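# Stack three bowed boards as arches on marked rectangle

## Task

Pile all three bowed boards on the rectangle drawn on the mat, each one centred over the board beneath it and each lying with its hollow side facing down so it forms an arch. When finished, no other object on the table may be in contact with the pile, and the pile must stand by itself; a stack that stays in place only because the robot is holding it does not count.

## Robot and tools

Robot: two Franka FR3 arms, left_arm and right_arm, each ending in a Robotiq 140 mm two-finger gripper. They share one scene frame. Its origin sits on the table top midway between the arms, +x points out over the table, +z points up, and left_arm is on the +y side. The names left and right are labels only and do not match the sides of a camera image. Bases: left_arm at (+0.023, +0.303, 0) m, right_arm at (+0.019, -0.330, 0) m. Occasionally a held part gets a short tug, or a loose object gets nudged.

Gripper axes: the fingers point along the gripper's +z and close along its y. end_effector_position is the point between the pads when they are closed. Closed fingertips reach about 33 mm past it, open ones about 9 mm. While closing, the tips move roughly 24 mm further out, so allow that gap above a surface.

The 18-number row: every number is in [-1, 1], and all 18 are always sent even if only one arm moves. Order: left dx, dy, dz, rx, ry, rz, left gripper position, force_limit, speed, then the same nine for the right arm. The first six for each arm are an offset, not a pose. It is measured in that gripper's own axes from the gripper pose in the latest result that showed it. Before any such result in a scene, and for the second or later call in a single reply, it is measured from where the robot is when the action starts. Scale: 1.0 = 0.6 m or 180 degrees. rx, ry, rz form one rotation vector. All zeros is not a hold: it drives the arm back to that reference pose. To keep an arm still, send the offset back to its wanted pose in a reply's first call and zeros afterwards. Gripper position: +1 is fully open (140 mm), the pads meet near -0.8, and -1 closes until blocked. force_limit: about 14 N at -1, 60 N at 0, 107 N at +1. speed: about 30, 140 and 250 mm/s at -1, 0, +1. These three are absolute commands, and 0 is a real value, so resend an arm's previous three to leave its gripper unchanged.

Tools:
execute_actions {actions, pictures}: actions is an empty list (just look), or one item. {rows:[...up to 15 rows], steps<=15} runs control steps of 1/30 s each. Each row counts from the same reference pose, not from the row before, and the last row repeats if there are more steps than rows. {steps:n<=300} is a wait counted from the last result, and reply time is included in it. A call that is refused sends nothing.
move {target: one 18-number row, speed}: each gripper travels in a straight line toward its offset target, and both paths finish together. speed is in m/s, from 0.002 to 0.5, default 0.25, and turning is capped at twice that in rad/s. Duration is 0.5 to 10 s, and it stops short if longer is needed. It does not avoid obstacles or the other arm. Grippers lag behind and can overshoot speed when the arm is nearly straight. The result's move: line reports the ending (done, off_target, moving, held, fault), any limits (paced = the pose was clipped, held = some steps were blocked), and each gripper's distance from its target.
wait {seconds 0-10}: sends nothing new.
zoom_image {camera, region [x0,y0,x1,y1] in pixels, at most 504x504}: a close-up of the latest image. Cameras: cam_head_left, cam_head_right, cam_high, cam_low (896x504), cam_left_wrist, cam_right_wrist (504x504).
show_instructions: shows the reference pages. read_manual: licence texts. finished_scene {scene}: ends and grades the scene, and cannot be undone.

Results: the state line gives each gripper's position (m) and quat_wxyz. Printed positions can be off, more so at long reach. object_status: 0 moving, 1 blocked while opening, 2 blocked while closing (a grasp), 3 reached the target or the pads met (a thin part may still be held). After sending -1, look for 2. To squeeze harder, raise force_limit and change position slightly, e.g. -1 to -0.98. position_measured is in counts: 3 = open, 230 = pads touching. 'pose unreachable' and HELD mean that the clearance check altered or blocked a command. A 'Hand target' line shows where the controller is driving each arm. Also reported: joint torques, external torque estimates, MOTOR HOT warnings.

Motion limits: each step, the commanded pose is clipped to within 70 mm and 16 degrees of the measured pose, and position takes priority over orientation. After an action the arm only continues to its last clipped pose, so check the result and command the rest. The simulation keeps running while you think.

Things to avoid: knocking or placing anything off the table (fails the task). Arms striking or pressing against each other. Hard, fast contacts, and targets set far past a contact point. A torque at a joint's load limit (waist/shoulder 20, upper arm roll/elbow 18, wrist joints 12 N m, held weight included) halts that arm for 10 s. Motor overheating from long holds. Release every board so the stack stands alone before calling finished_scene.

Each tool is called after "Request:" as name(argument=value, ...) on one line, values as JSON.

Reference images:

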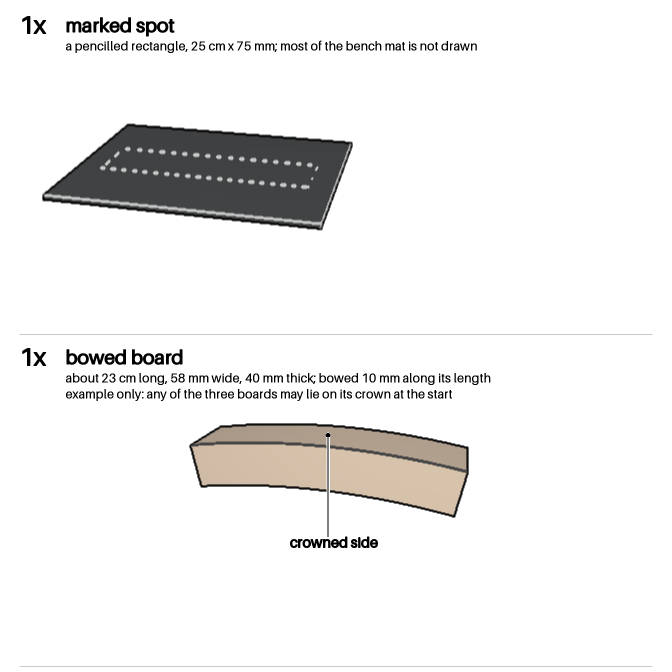

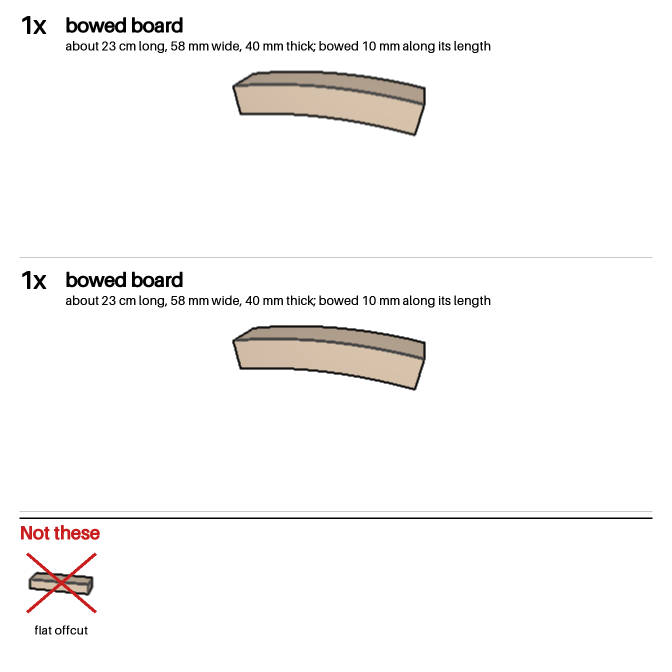

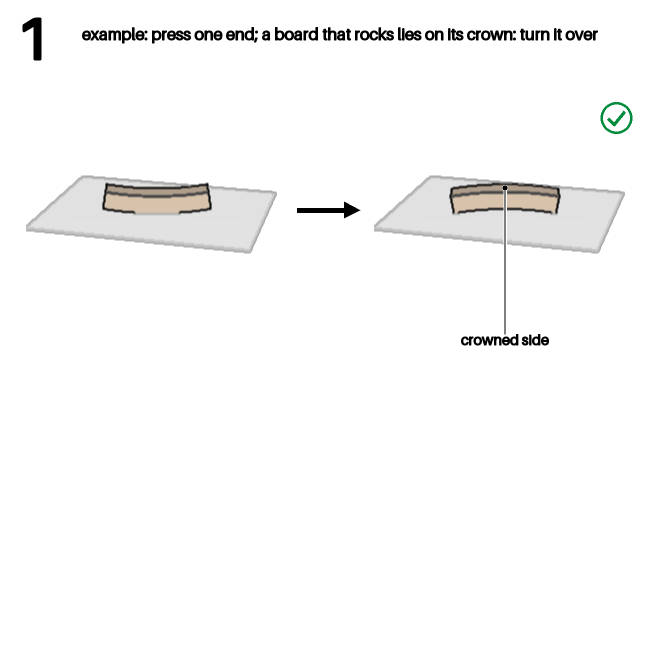

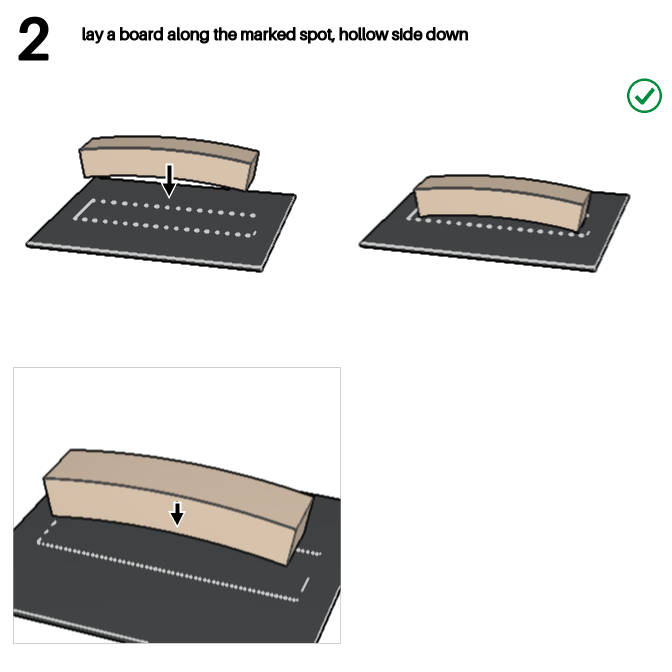

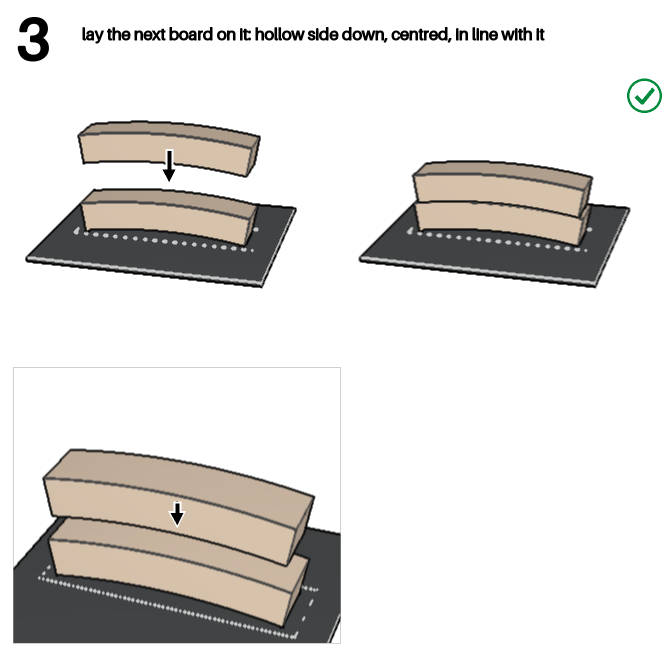

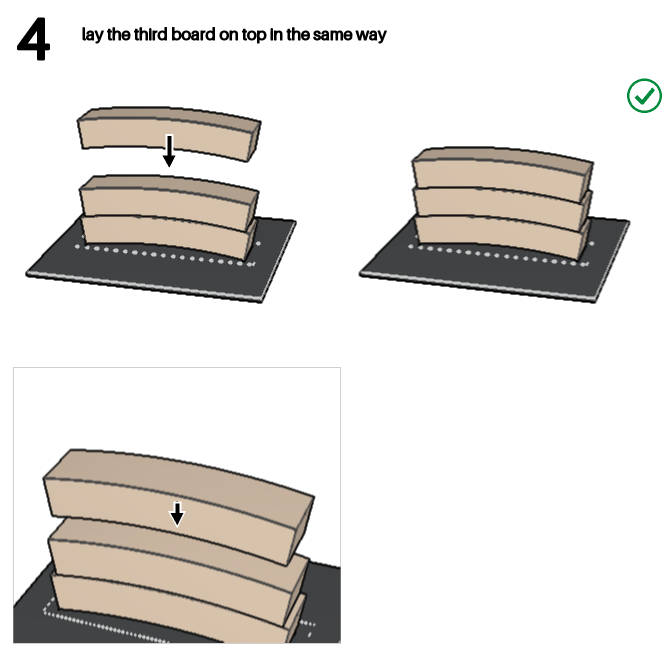

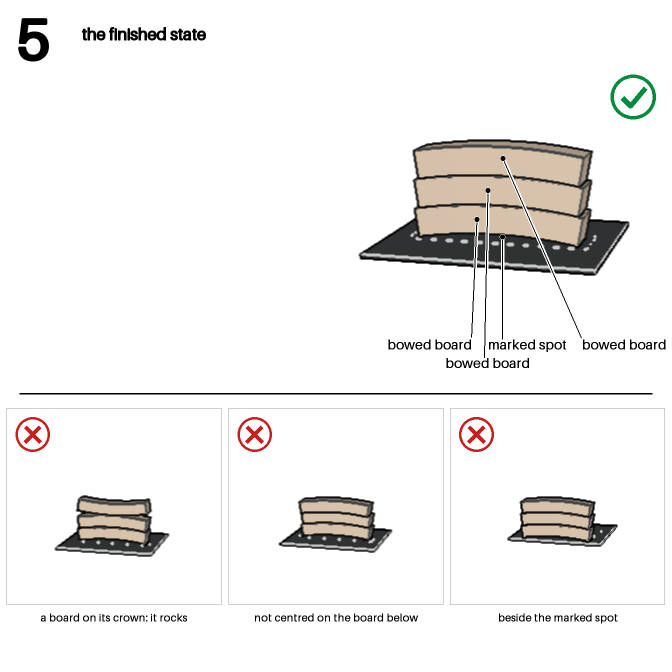

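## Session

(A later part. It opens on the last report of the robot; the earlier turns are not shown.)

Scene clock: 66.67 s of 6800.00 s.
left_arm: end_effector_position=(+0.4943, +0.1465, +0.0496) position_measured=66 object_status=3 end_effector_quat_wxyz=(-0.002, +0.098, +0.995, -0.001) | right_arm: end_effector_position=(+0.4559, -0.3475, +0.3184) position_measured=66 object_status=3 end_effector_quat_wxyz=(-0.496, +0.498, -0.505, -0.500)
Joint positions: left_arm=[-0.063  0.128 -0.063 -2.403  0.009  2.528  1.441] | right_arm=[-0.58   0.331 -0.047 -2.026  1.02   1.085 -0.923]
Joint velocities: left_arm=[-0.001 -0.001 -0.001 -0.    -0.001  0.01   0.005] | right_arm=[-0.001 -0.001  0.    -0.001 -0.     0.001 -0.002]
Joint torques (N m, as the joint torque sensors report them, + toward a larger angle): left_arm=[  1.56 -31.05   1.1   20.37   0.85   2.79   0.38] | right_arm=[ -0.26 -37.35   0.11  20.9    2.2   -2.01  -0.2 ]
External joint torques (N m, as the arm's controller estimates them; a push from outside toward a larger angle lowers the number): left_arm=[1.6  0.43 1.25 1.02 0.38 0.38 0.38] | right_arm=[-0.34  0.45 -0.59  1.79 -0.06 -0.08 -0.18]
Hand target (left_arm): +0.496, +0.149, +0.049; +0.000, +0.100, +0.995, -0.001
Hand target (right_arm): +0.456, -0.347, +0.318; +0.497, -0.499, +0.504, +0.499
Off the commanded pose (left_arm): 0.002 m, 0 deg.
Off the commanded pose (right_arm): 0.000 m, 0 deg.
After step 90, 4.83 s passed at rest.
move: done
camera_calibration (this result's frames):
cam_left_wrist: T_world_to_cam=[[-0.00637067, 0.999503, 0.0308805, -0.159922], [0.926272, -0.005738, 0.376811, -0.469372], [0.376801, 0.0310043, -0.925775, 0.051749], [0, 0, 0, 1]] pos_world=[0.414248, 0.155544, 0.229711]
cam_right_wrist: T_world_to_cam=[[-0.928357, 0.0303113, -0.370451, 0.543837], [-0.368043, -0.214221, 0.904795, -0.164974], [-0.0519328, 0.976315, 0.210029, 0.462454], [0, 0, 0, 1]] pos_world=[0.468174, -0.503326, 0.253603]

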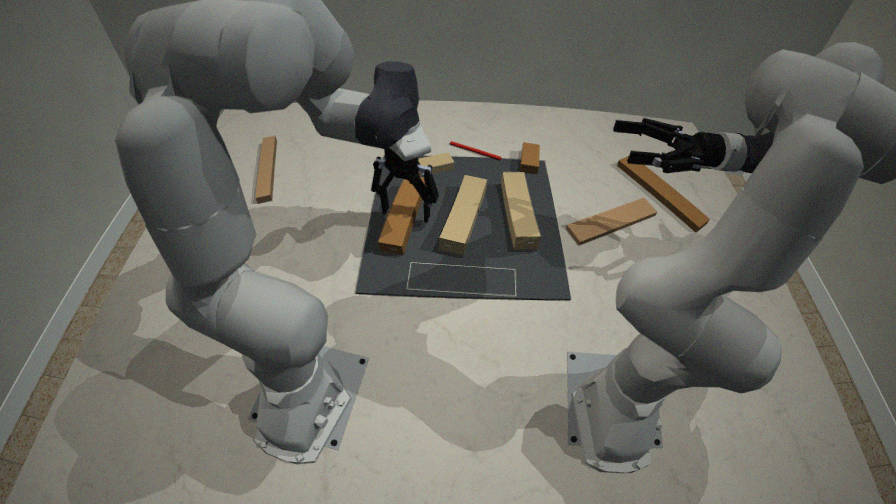

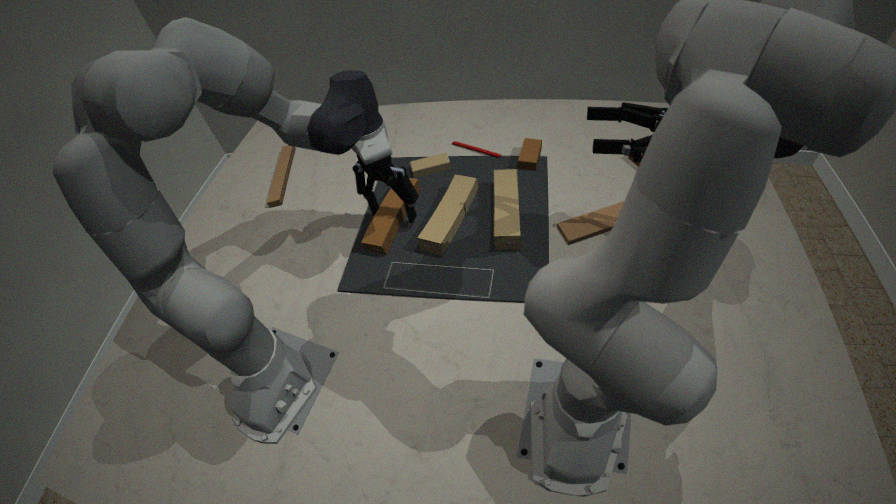

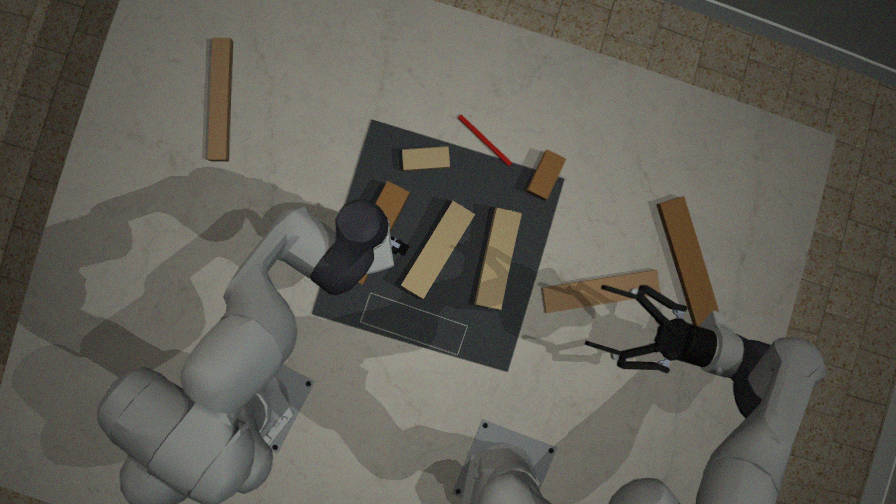

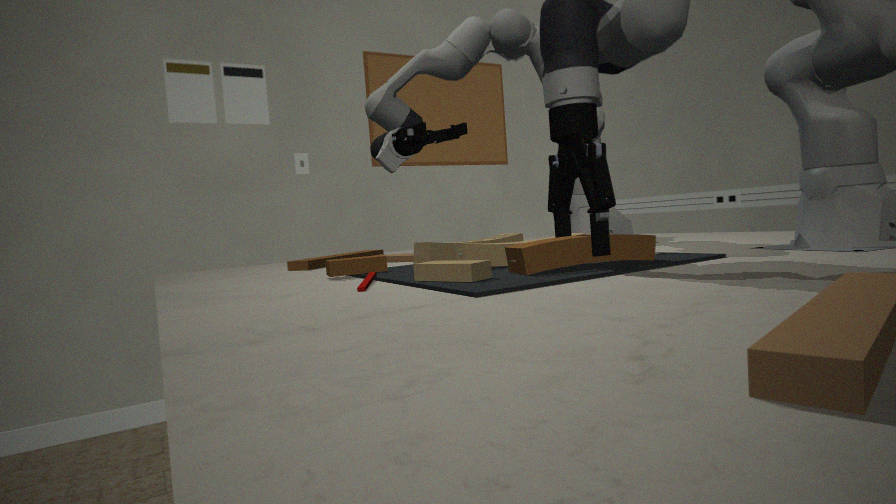

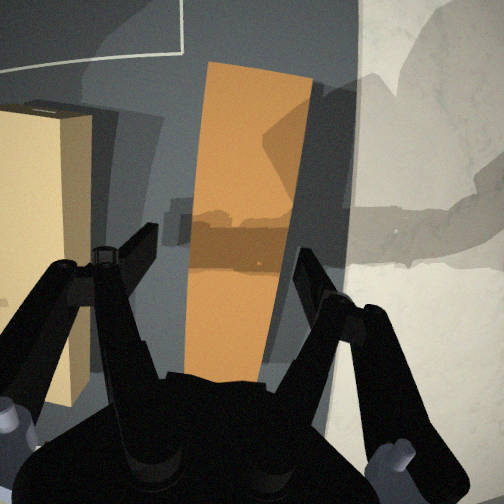

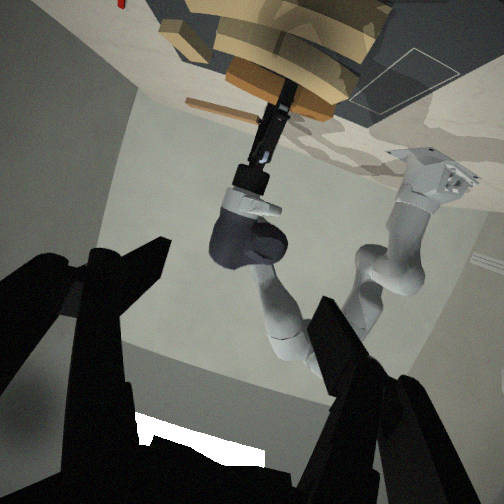

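Request:
move(target=[-0.008,0.01,0,0,0,-0.01,0.5,0,0,0,0,0,0,0,0,0.5,0,0])

Request:
execute_actions(actions=[{"rows":[[0,0,0,0,0,0,-1,0,0,0,0,0,0,0,0,0.5,0,0]]}], pictures=false)

Request:
move(target=[0,0,-0.12,0,0,0,-1,0,0,0,0,0,0,0,0,0.5,0,0])

Request:
move(target=[0.255,-0.31,0,0,0,0.453,-1,0,0,0,0,0,0,0,0,0.5,0,0])

Request:
move(target=[0,0,0.1,0,0,0,-1,0,0,0,0,0,0,0,0,0.5,0,0], speed=0.1)

Scene clock: 83.83 s of 6800.00 s.
left_arm: end_effector_position=(+0.5004, +0.1494, +0.0501) position_measured=66 object_status=3 end_effector_quat_wxyz=(+0.000, +0.089, +0.996, -0.001) | right_arm: end_effector_position=(+0.4559, -0.3475, +0.3184) position_measured=66 object_status=3 end_effector_quat_wxyz=(-0.496, +0.499, -0.505, -0.500)
Joint positions: left_arm=[-0.063  0.137 -0.054 -2.391  0.009  2.528  1.433] | right_arm=[-0.58   0.331 -0.047 -2.026  1.02   1.085 -0.924]
Joint velocities: left_arm=[ 0.    -0.     0.002  0.001 -0.001 -0.003 -0.011] | right_arm=[-0.     0.002  0.001  0.    -0.001 -0.     0.001]
Joint torques (N m, as the joint torque sensors report them, + toward a larger angle): left_arm=[  0.83 -31.15   1.15  22.08  -0.14   1.64  -0.13] | right_arm=[ -0.36 -37.47  -0.08  20.91   2.2   -2.05   0.03]
External joint torques (N m, as the arm's controller estimates them; a push from outside toward a larger angle lowers the number): left_arm=[ 0.89  0.77  1.3   2.65 -0.61 -0.78 -0.13] | right_arm=[-0.45  0.24 -0.78  1.84 -0.06 -0.12  0.06]
Hand target (left_arm): +0.500, +0.151, +0.050; -0.002, +0.082, +0.997, -0.001
Hand target (right_arm): +0.456, -0.347, +0.318; +0.496, -0.498, +0.505, +0.500
Off the commanded pose (left_arm): 0.002 m, 1 deg.
Off the commanded pose (right_arm): 0.000 m, 0 deg.
After step 180, 10.47 s passed at rest.
move: done
camera_calibration (this result's frames):
cam_left_wrist: T_world_to_cam=[[-0.023724, 0.999263, 0.0301884, -0.154055], [0.92466, 0.0104531, 0.380651, -0.477027], [0.380055, 0.0369446, -0.924226, 0.0472235], [0, 0, 0, 1]] pos_world=[0.419485, 0.157183, 0.229877]
cam_right_wrist: T_world_to_cam=[[-0.928144, 0.0303066, -0.370986, 0.543908], [-0.368563, -0.214221, 0.904583, -0.164669], [-0.0520583, 0.976315, 0.209998, 0.462521], [0, 0, 0, 1]] pos_world=[0.468212, -0.503326, 0.25361]

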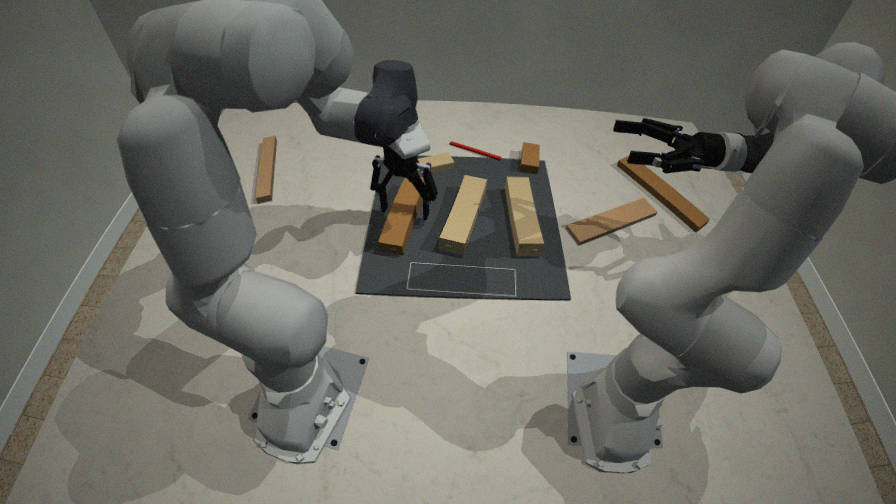

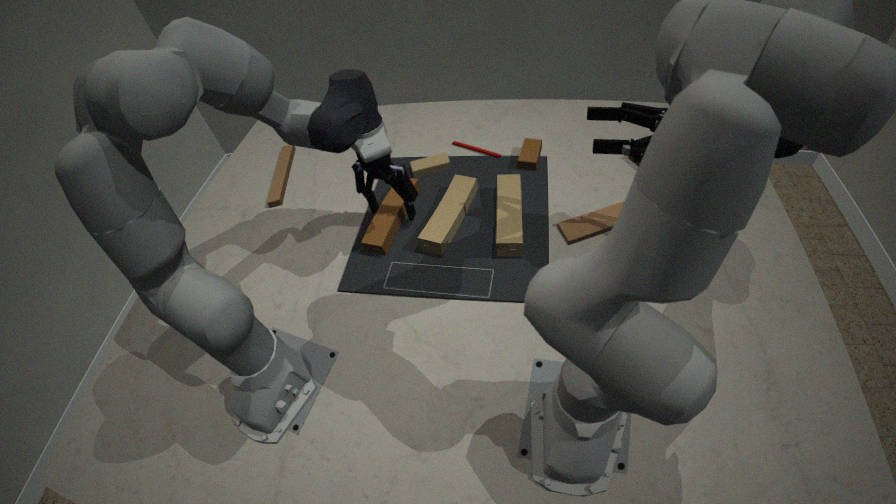

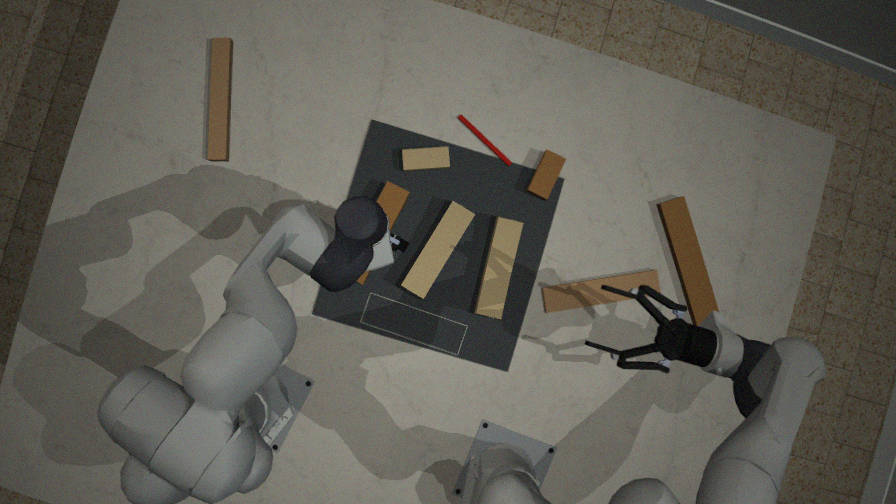

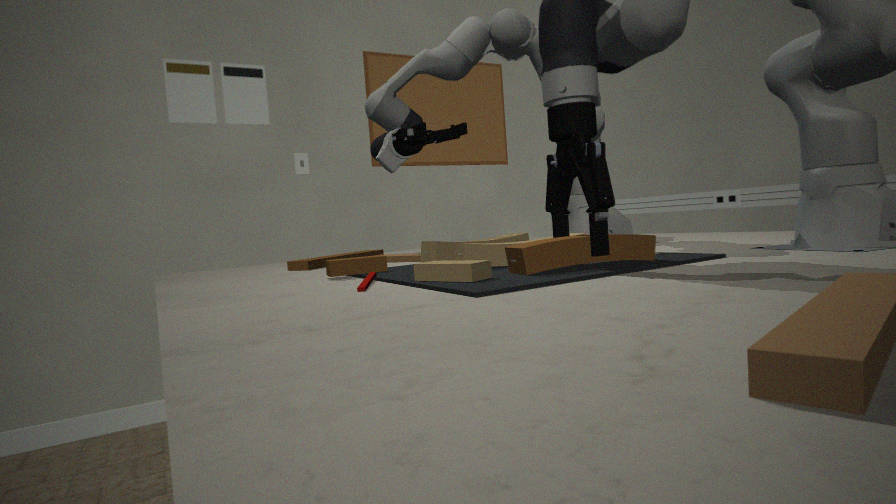

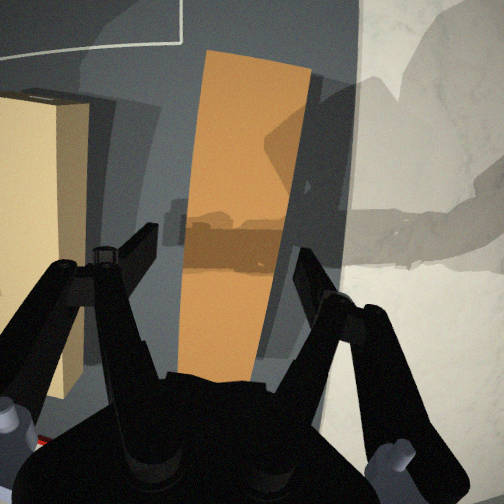

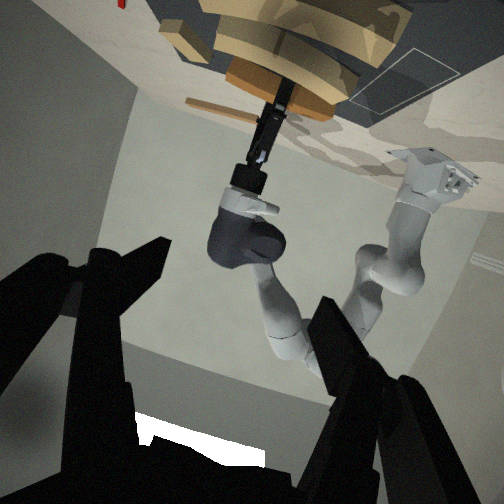

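Scene clock: 84.33 s of 6800.00 s.
left_arm: end_effector_position=(+0.5008, +0.1498, +0.0505) position_measured=143 object_status=0 end_effector_quat_wxyz=(+0.001, +0.089, +0.996, -0.001) | right_arm: end_effector_position=(+0.4559, -0.3475, +0.3184) position_measured=66 object_status=3 end_effector_quat_wxyz=(-0.496, +0.499, -0.505, -0.500)
Joint positions: left_arm=[-0.063  0.136 -0.054 -2.391  0.009  2.528  1.432] | right_arm=[-0.58   0.331 -0.047 -2.026  1.02   1.085 -0.924]
Joint velocities: left_arm=[ 0.001  0.001  0.001  0.     0.001 -0.    -0.002] | right_arm=[ 0.001  0.    -0.001 -0.    -0.     0.    -0.002]
Joint torques (N m, as the joint torque sensors report them, + toward a larger angle): left_arm=[  0.12 -31.13  -0.29  20.76   0.28   2.2    0.11] | right_arm=[ -0.37 -37.36   0.38  20.56   2.24  -2.02  -0.03]
External joint torques (N m, as the arm's controller estimates them; a push from outside toward a larger angle lowers the number): left_arm=[ 0.14  0.66 -0.17  1.3  -0.19 -0.23  0.11] | right_arm=[-0.36  0.36 -0.25  1.46 -0.02 -0.1   0.  ]
Hand target (left_arm): +0.500, +0.149, +0.050; +0.000, +0.089, +0.996, -0.001
Hand target (right_arm): +0.456, -0.347, +0.318; +0.496, -0.499, +0.505, +0.500
Off the commanded pose (left_arm): 0.001 m, 0 deg.
Off the commanded pose (right_arm): 0.000 m, 0 deg.
Steps of this call (steps 1 to 15: all 15 steps of this action). Readings (end_effector_position | what the end effector reports):
1: left_arm (+0.5004, +0.1494, +0.0501) | right_arm (+0.4559, -0.3475, +0.3184) | left_arm position_measured=66 object_status=0 | right_arm position_measured=66 object_status=3
2: left_arm (+0.5004, +0.1494, +0.0501) | right_arm (+0.4559, -0.3475, +0.3184) | left_arm position_measured=72 object_status=0 | right_arm position_measured=66 object_status=3
4: left_arm (+0.5004, +0.1494, +0.0501) | right_arm (+0.4559, -0.3475, +0.3184) | left_arm position_measured=87 object_status=0 | right_arm position_measured=66 object_status=3
8: left_arm (+0.5004, +0.1494, +0.0501) | right_arm (+0.4559, -0.3475, +0.3184) | left_arm position_measured=117 object_status=0 | right_arm position_measured=66 object_status=3
15: the state above

Scene clock: 85.63 s of 6800.00 s.
left_arm: end_effector_position=(+0.4993, +0.1504, +0.1200) position_measured=144 object_status=2 end_effector_quat_wxyz=(-0.001, +0.086, +0.996, -0.001) | right_arm: end_effector_position=(+0.4559, -0.3475, +0.3184) position_measured=66 object_status=3 end_effector_quat_wxyz=(-0.496, +0.499, -0.505, -0.500)
Joint positions: left_arm=[-0.063 -0.004 -0.054 -2.352 -0.004  2.347  1.437] | right_arm=[-0.58   0.331 -0.047 -2.026  1.02   1.085 -0.924]
Joint velocities: left_arm=[-0.    -0.    -0.001  0.001  0.    -0.01   0.001] | right_arm=[ 0.    -0.001 -0.001  0.001  0.001  0.    -0.001]
Joint torques (N m, as the joint torque sensors report them, + toward a larger angle): left_arm=[ -0.4  -31.59  -0.47  24.68  -0.05   1.96   0.4 ] | right_arm=[  0.13 -37.4    0.45  20.82   2.25  -2.04  -0.06]
External joint torques (N m, as the arm's controller estimates them; a push from outside toward a larger angle lowers the number): left_arm=[-0.27 -2.26 -0.35  3.04 -0.64 -0.46  0.4 ] | right_arm=[ 0.18  0.55 -0.14  1.58 -0.03 -0.12 -0.04]
Hand target (left_arm): +0.500, +0.149, +0.123; +0.000, +0.089, +0.996, -0.002
Hand target (right_arm): +0.456, -0.347, +0.318; +0.496, -0.499, +0.505, +0.500
Off the commanded pose (left_arm): 0.003 m, 0 deg.
Off the commanded pose (right_arm): 0.000 m, 0 deg.
move: done
camera_calibration (this result's frames):
cam_left_wrist: T_world_to_cam=[[-0.0297932, 0.999089, 0.0305399, -0.154187], [0.925405, 0.0160217, 0.37864, -0.503622], [0.377806, 0.0395427, -0.92504, 0.11296], [0, 0, 0, 1]] pos_world=[0.418784, 0.157649, 0.299893]
cam_right_wrist: T_world_to_cam=[[-0.928144, 0.0303067, -0.370986, 0.543908], [-0.368563, -0.214222, 0.904583, -0.164669], [-0.0520582, 0.976315, 0.209998, 0.462521], [0, 0, 0, 1]] pos_world=[0.468212, -0.503326, 0.25361]

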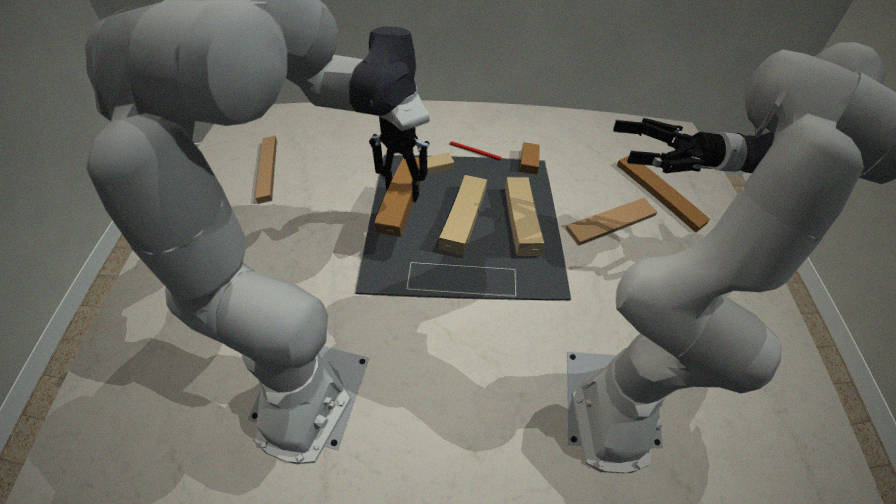

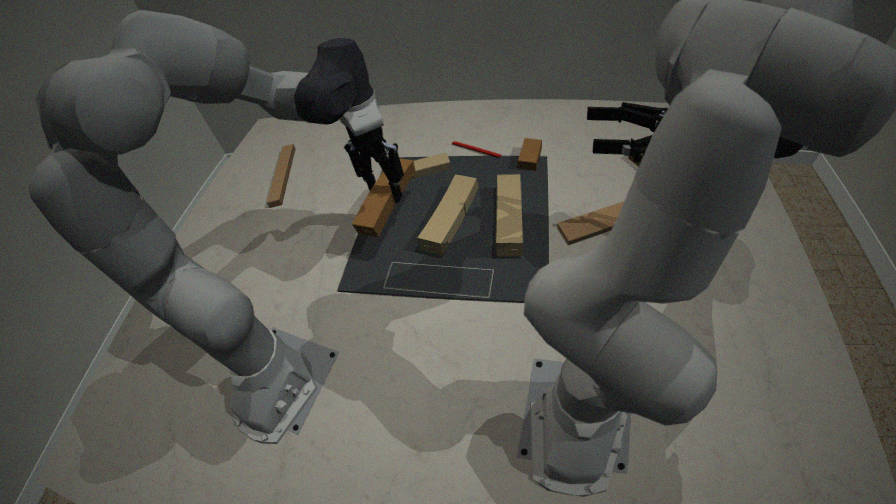

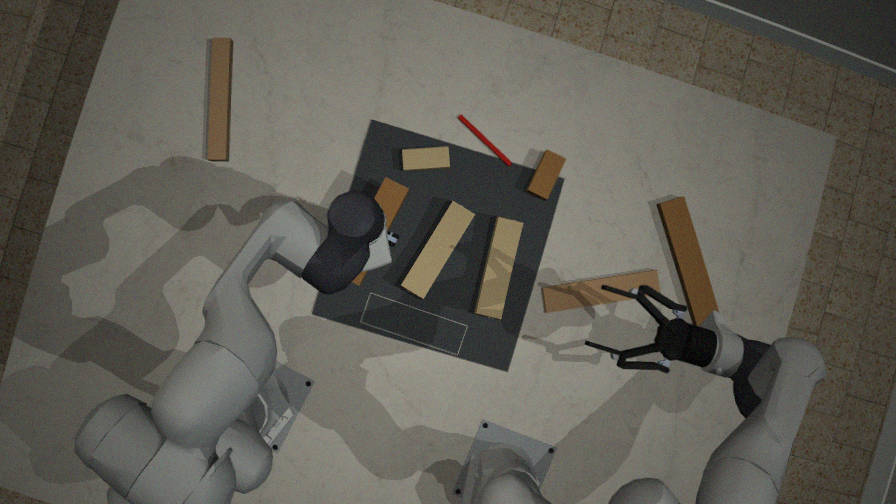

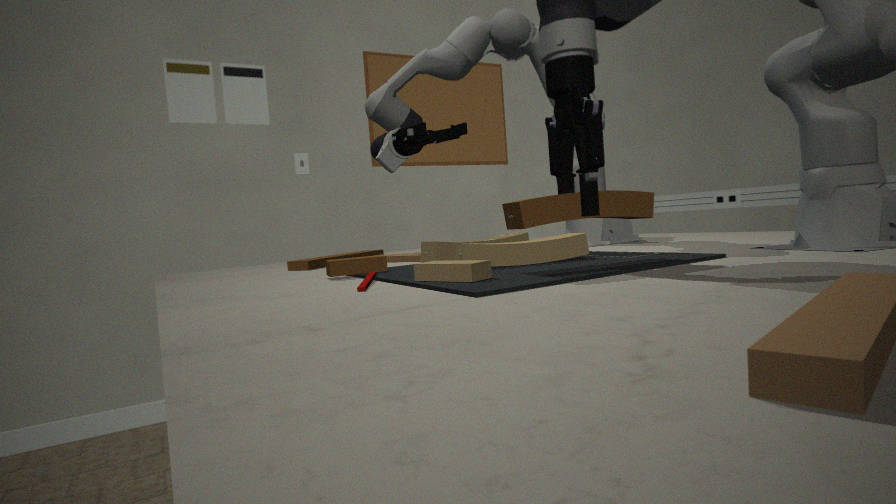

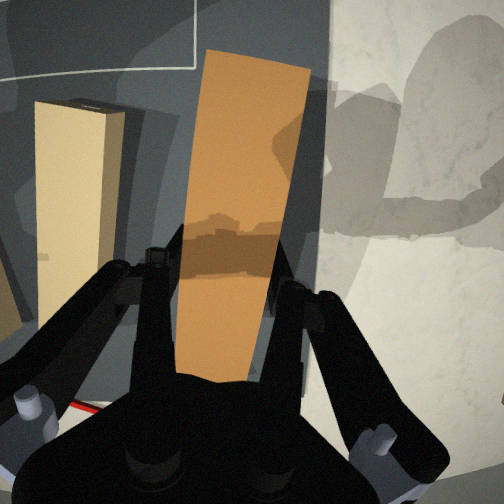

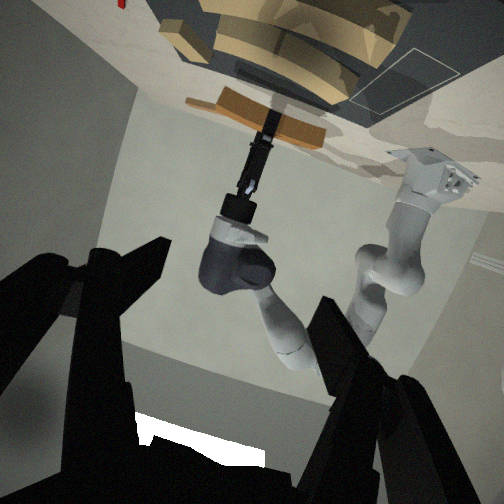

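Scene clock: 89.30 s of 6800.00 s.
left_arm: end_effector_position=(+0.3127, -0.0024, +0.1161) position_measured=144 object_status=2 end_effector_quat_wxyz=(-0.008, +0.711, +0.703, -0.002) | right_arm: end_effector_position=(+0.4559, -0.3475, +0.3184) position_measured=66 object_status=3 end_effector_quat_wxyz=(-0.496, +0.499, -0.505, -0.500)
Joint positions: left_arm=[-0.508 -0.211 -0.111 -2.596 -0.039  2.371  2.371] | right_arm=[-0.58   0.331 -0.047 -2.026  1.02   1.085 -0.924]
Joint velocities: left_arm=[ 0.    -0.     0.002 -0.    -0.003  0.001  0.033] | right_arm=[ 0.001 -0.001 -0.    -0.     0.002  0.     0.001]
Joint torques (N m, as the joint torque sensors report them, + toward a larger angle): left_arm=[ -1.15 -24.79   1.54  23.65   0.02   3.06   0.39] | right_arm=[ -0.26 -37.33   0.36  20.79   2.24  -2.03  -0.05]
External joint torques (N m, as the arm's controller estimates them; a push from outside toward a larger angle lowers the number): left_arm=[-1.22 -3.34  1.12  2.56 -0.57  0.69  0.4 ] | right_arm=[-0.36  0.5  -0.36  1.67 -0.03 -0.1  -0.02]
Hand target (left_arm): +0.315, -0.006, +0.119; -0.002, +0.716, +0.698, -0.003
Hand target (right_arm): +0.456, -0.347, +0.318; +0.496, -0.499, +0.505, +0.500
Off the commanded pose (left_arm): 0.007 m, 1 deg.
Off the commanded pose (right_arm): 0.000 m, 0 deg.
move: off_target (left_arm)
camera_calibration (this result's frames):
cam_left_wrist: T_world_to_cam=[[0.981524, 0.19018, 0.02101, -0.324059], [0.169019, -0.913262, 0.370656, -0.0917379], [0.0896789, -0.360257, -0.928533, 0.275475], [0, 0, 0, 1]] pos_world=[0.308873, 0.0770904, 0.296599]
cam_right_wrist: T_world_to_cam=[[-0.928144, 0.0303068, -0.370986, 0.543908], [-0.368563, -0.214222, 0.904583, -0.164669], [-0.0520581, 0.976315, 0.209999, 0.462521], [0, 0, 0, 1]] pos_world=[0.468212, -0.503326, 0.25361]

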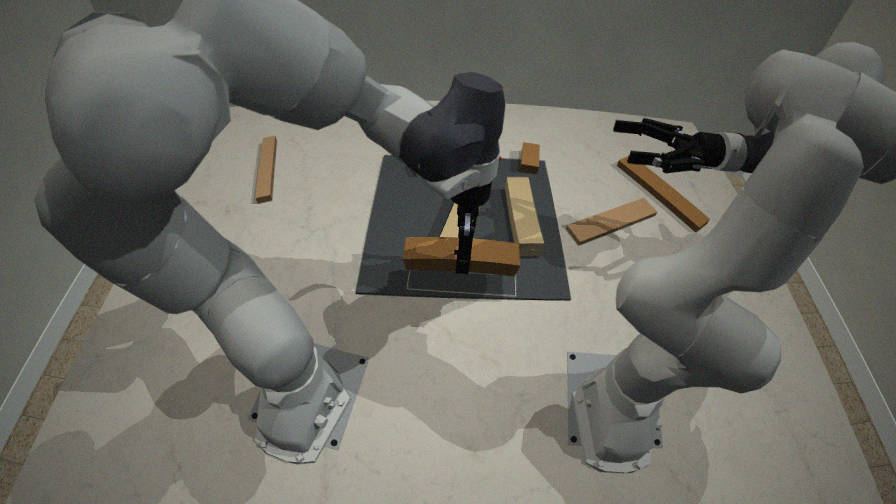

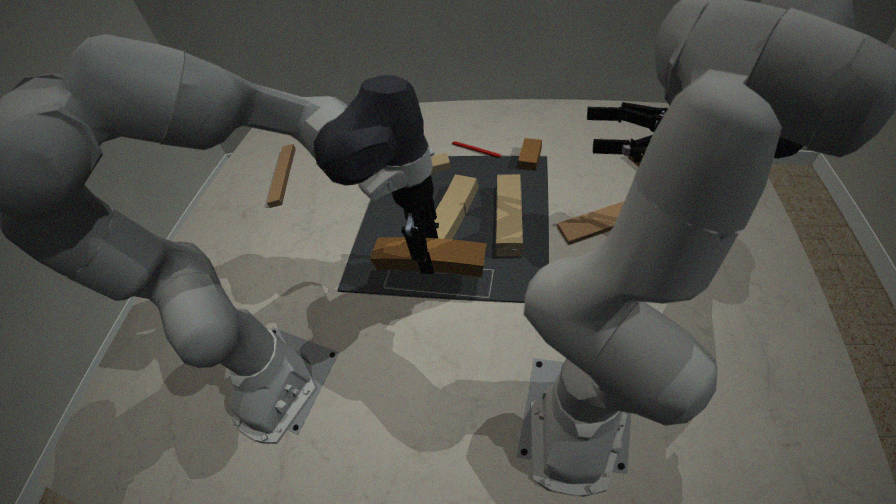

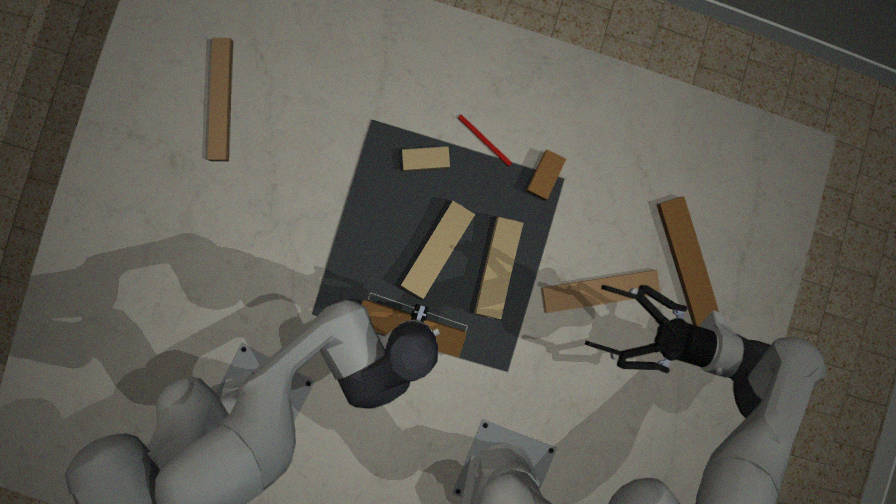

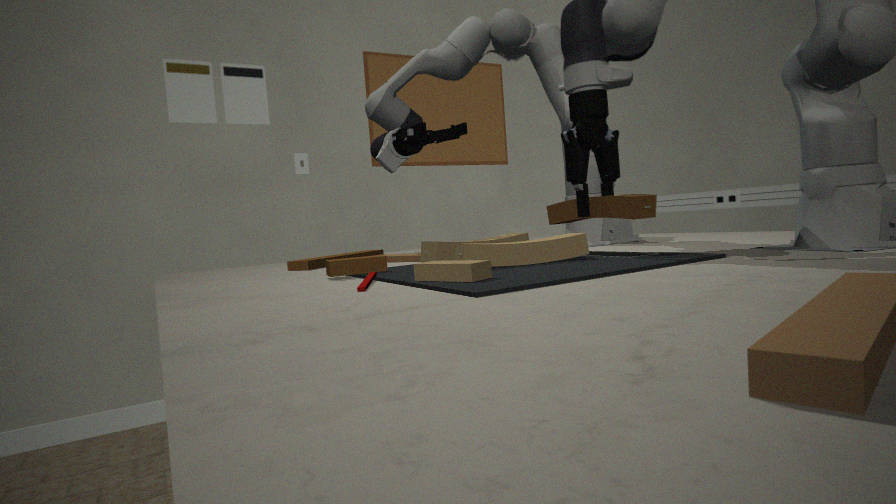

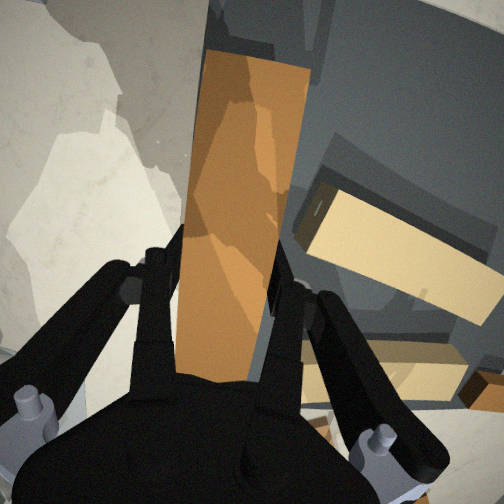

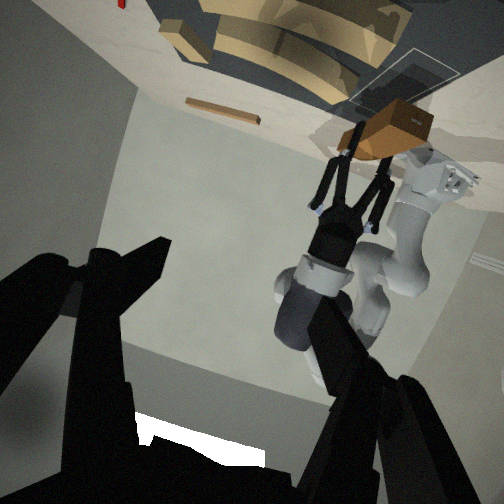

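Scene clock: 90.50 s of 6800.00 s.
left_arm: end_effector_position=(+0.3091, +0.0018, +0.0538) position_measured=144 object_status=2 end_effector_quat_wxyz=(-0.014, +0.712, +0.702, -0.002) | right_arm: end_effector_position=(+0.4559, -0.3475, +0.3184) position_measured=66 object_status=3 end_effector_quat_wxyz=(-0.496, +0.499, -0.505, -0.500)
Joint positions: left_arm=[-0.508 -0.07  -0.111 -2.642 -0.02   2.545  2.363] | right_arm=[-0.58   0.331 -0.047 -2.026  1.02   1.085 -0.924]
Joint velocities: left_arm=[ 0.001  0.001  0.001  0.     0.001  0.013 -0.003] | right_arm=[-0.001 -0.001 -0.    -0.    -0.001 -0.001 -0.   ]
Joint torques (N m, as the joint torque sensors report them, + toward a larger angle): left_arm=[  0.46 -25.32   0.17  21.7    0.92   2.87  -0.07] | right_arm=[  0.07 -37.58  -0.24  20.14   2.21  -2.02  -0.06]
External joint torques (N m, as the arm's controller estimates them; a push from outside toward a larger angle lowers the number): left_arm=[ 0.47 -1.29  0.06  3.06  0.45  0.54 -0.07] | right_arm=[ 0.16  0.29 -0.78  0.96 -0.06 -0.11 -0.03]
Hand target (left_arm): +0.313, -0.001, +0.056; -0.008, +0.710, +0.704, -0.001
Hand target (right_arm): +0.456, -0.347, +0.318; +0.496, -0.499, +0.505, +0.500
Off the commanded pose (left_arm): 0.005 m, 1 deg.
Off the commanded pose (right_arm): 0.000 m, 0 deg.
move: off_target (left_arm)
camera_calibration (this result's frames):
cam_left_wrist: T_world_to_cam=[[0.982571, 0.185333, 0.014319, -0.319934], [0.167802, -0.917487, 0.360639, -0.063314], [0.079976, -0.351951, -0.932596, 0.222687], [0, 0, 0, 1]] pos_world=[0.307173, 0.0795797, 0.235092]
cam_right_wrist: T_world_to_cam=[[-0.928144, 0.0303066, -0.370986, 0.543908], [-0.368563, -0.214222, 0.904583, -0.164669], [-0.0520583, 0.976315, 0.209998, 0.462521], [0, 0, 0, 1]] pos_world=[0.468212, -0.503326, 0.25361]

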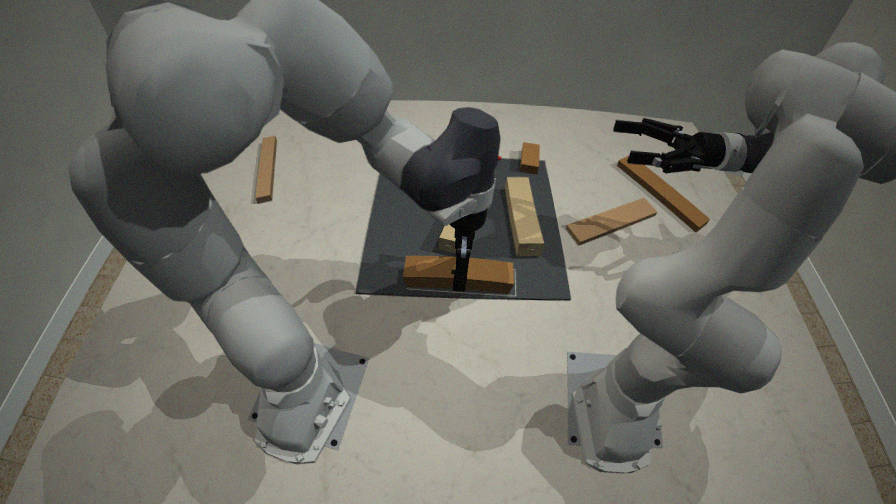

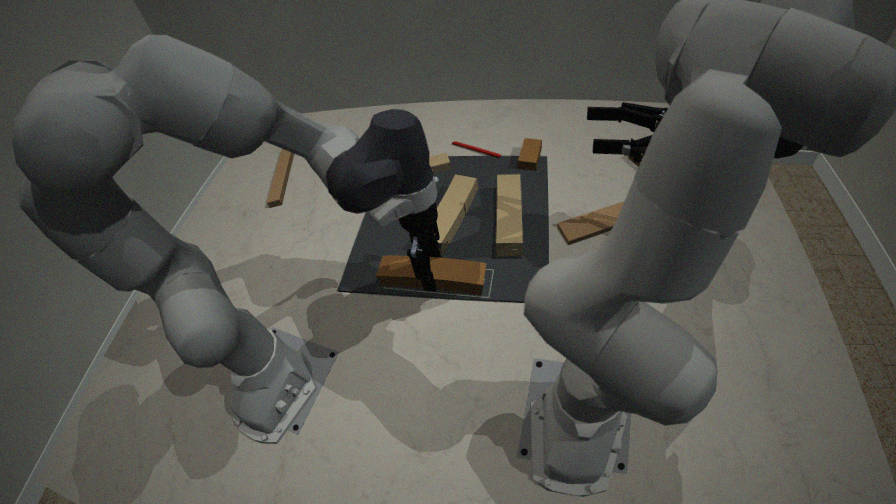

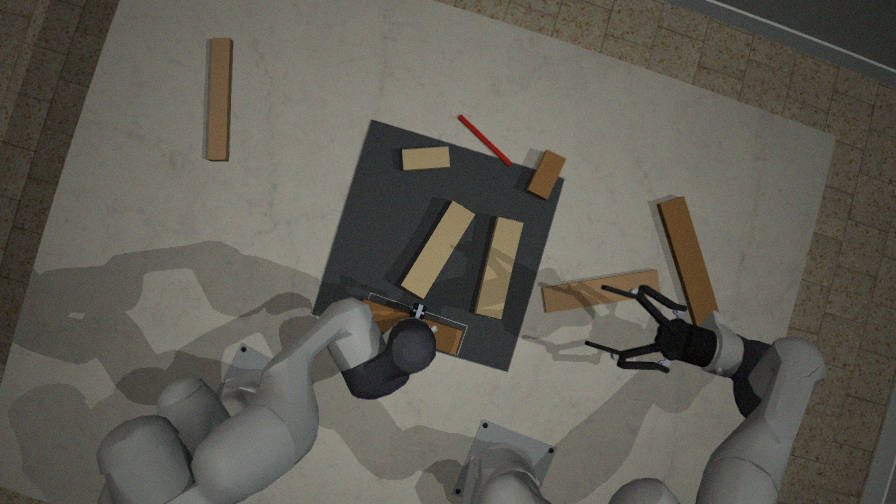

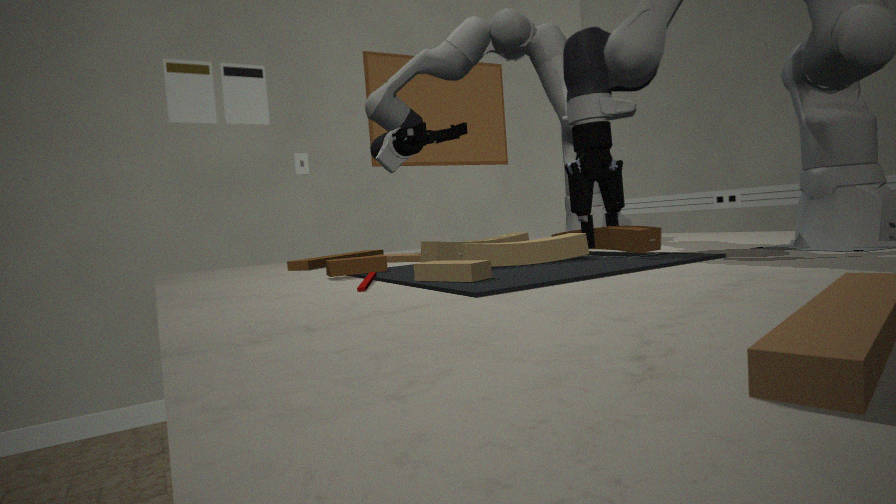

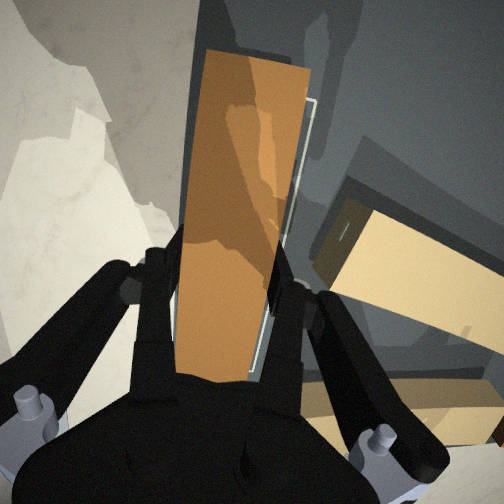

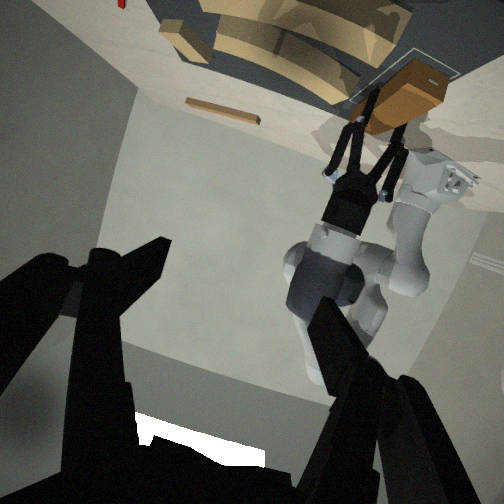

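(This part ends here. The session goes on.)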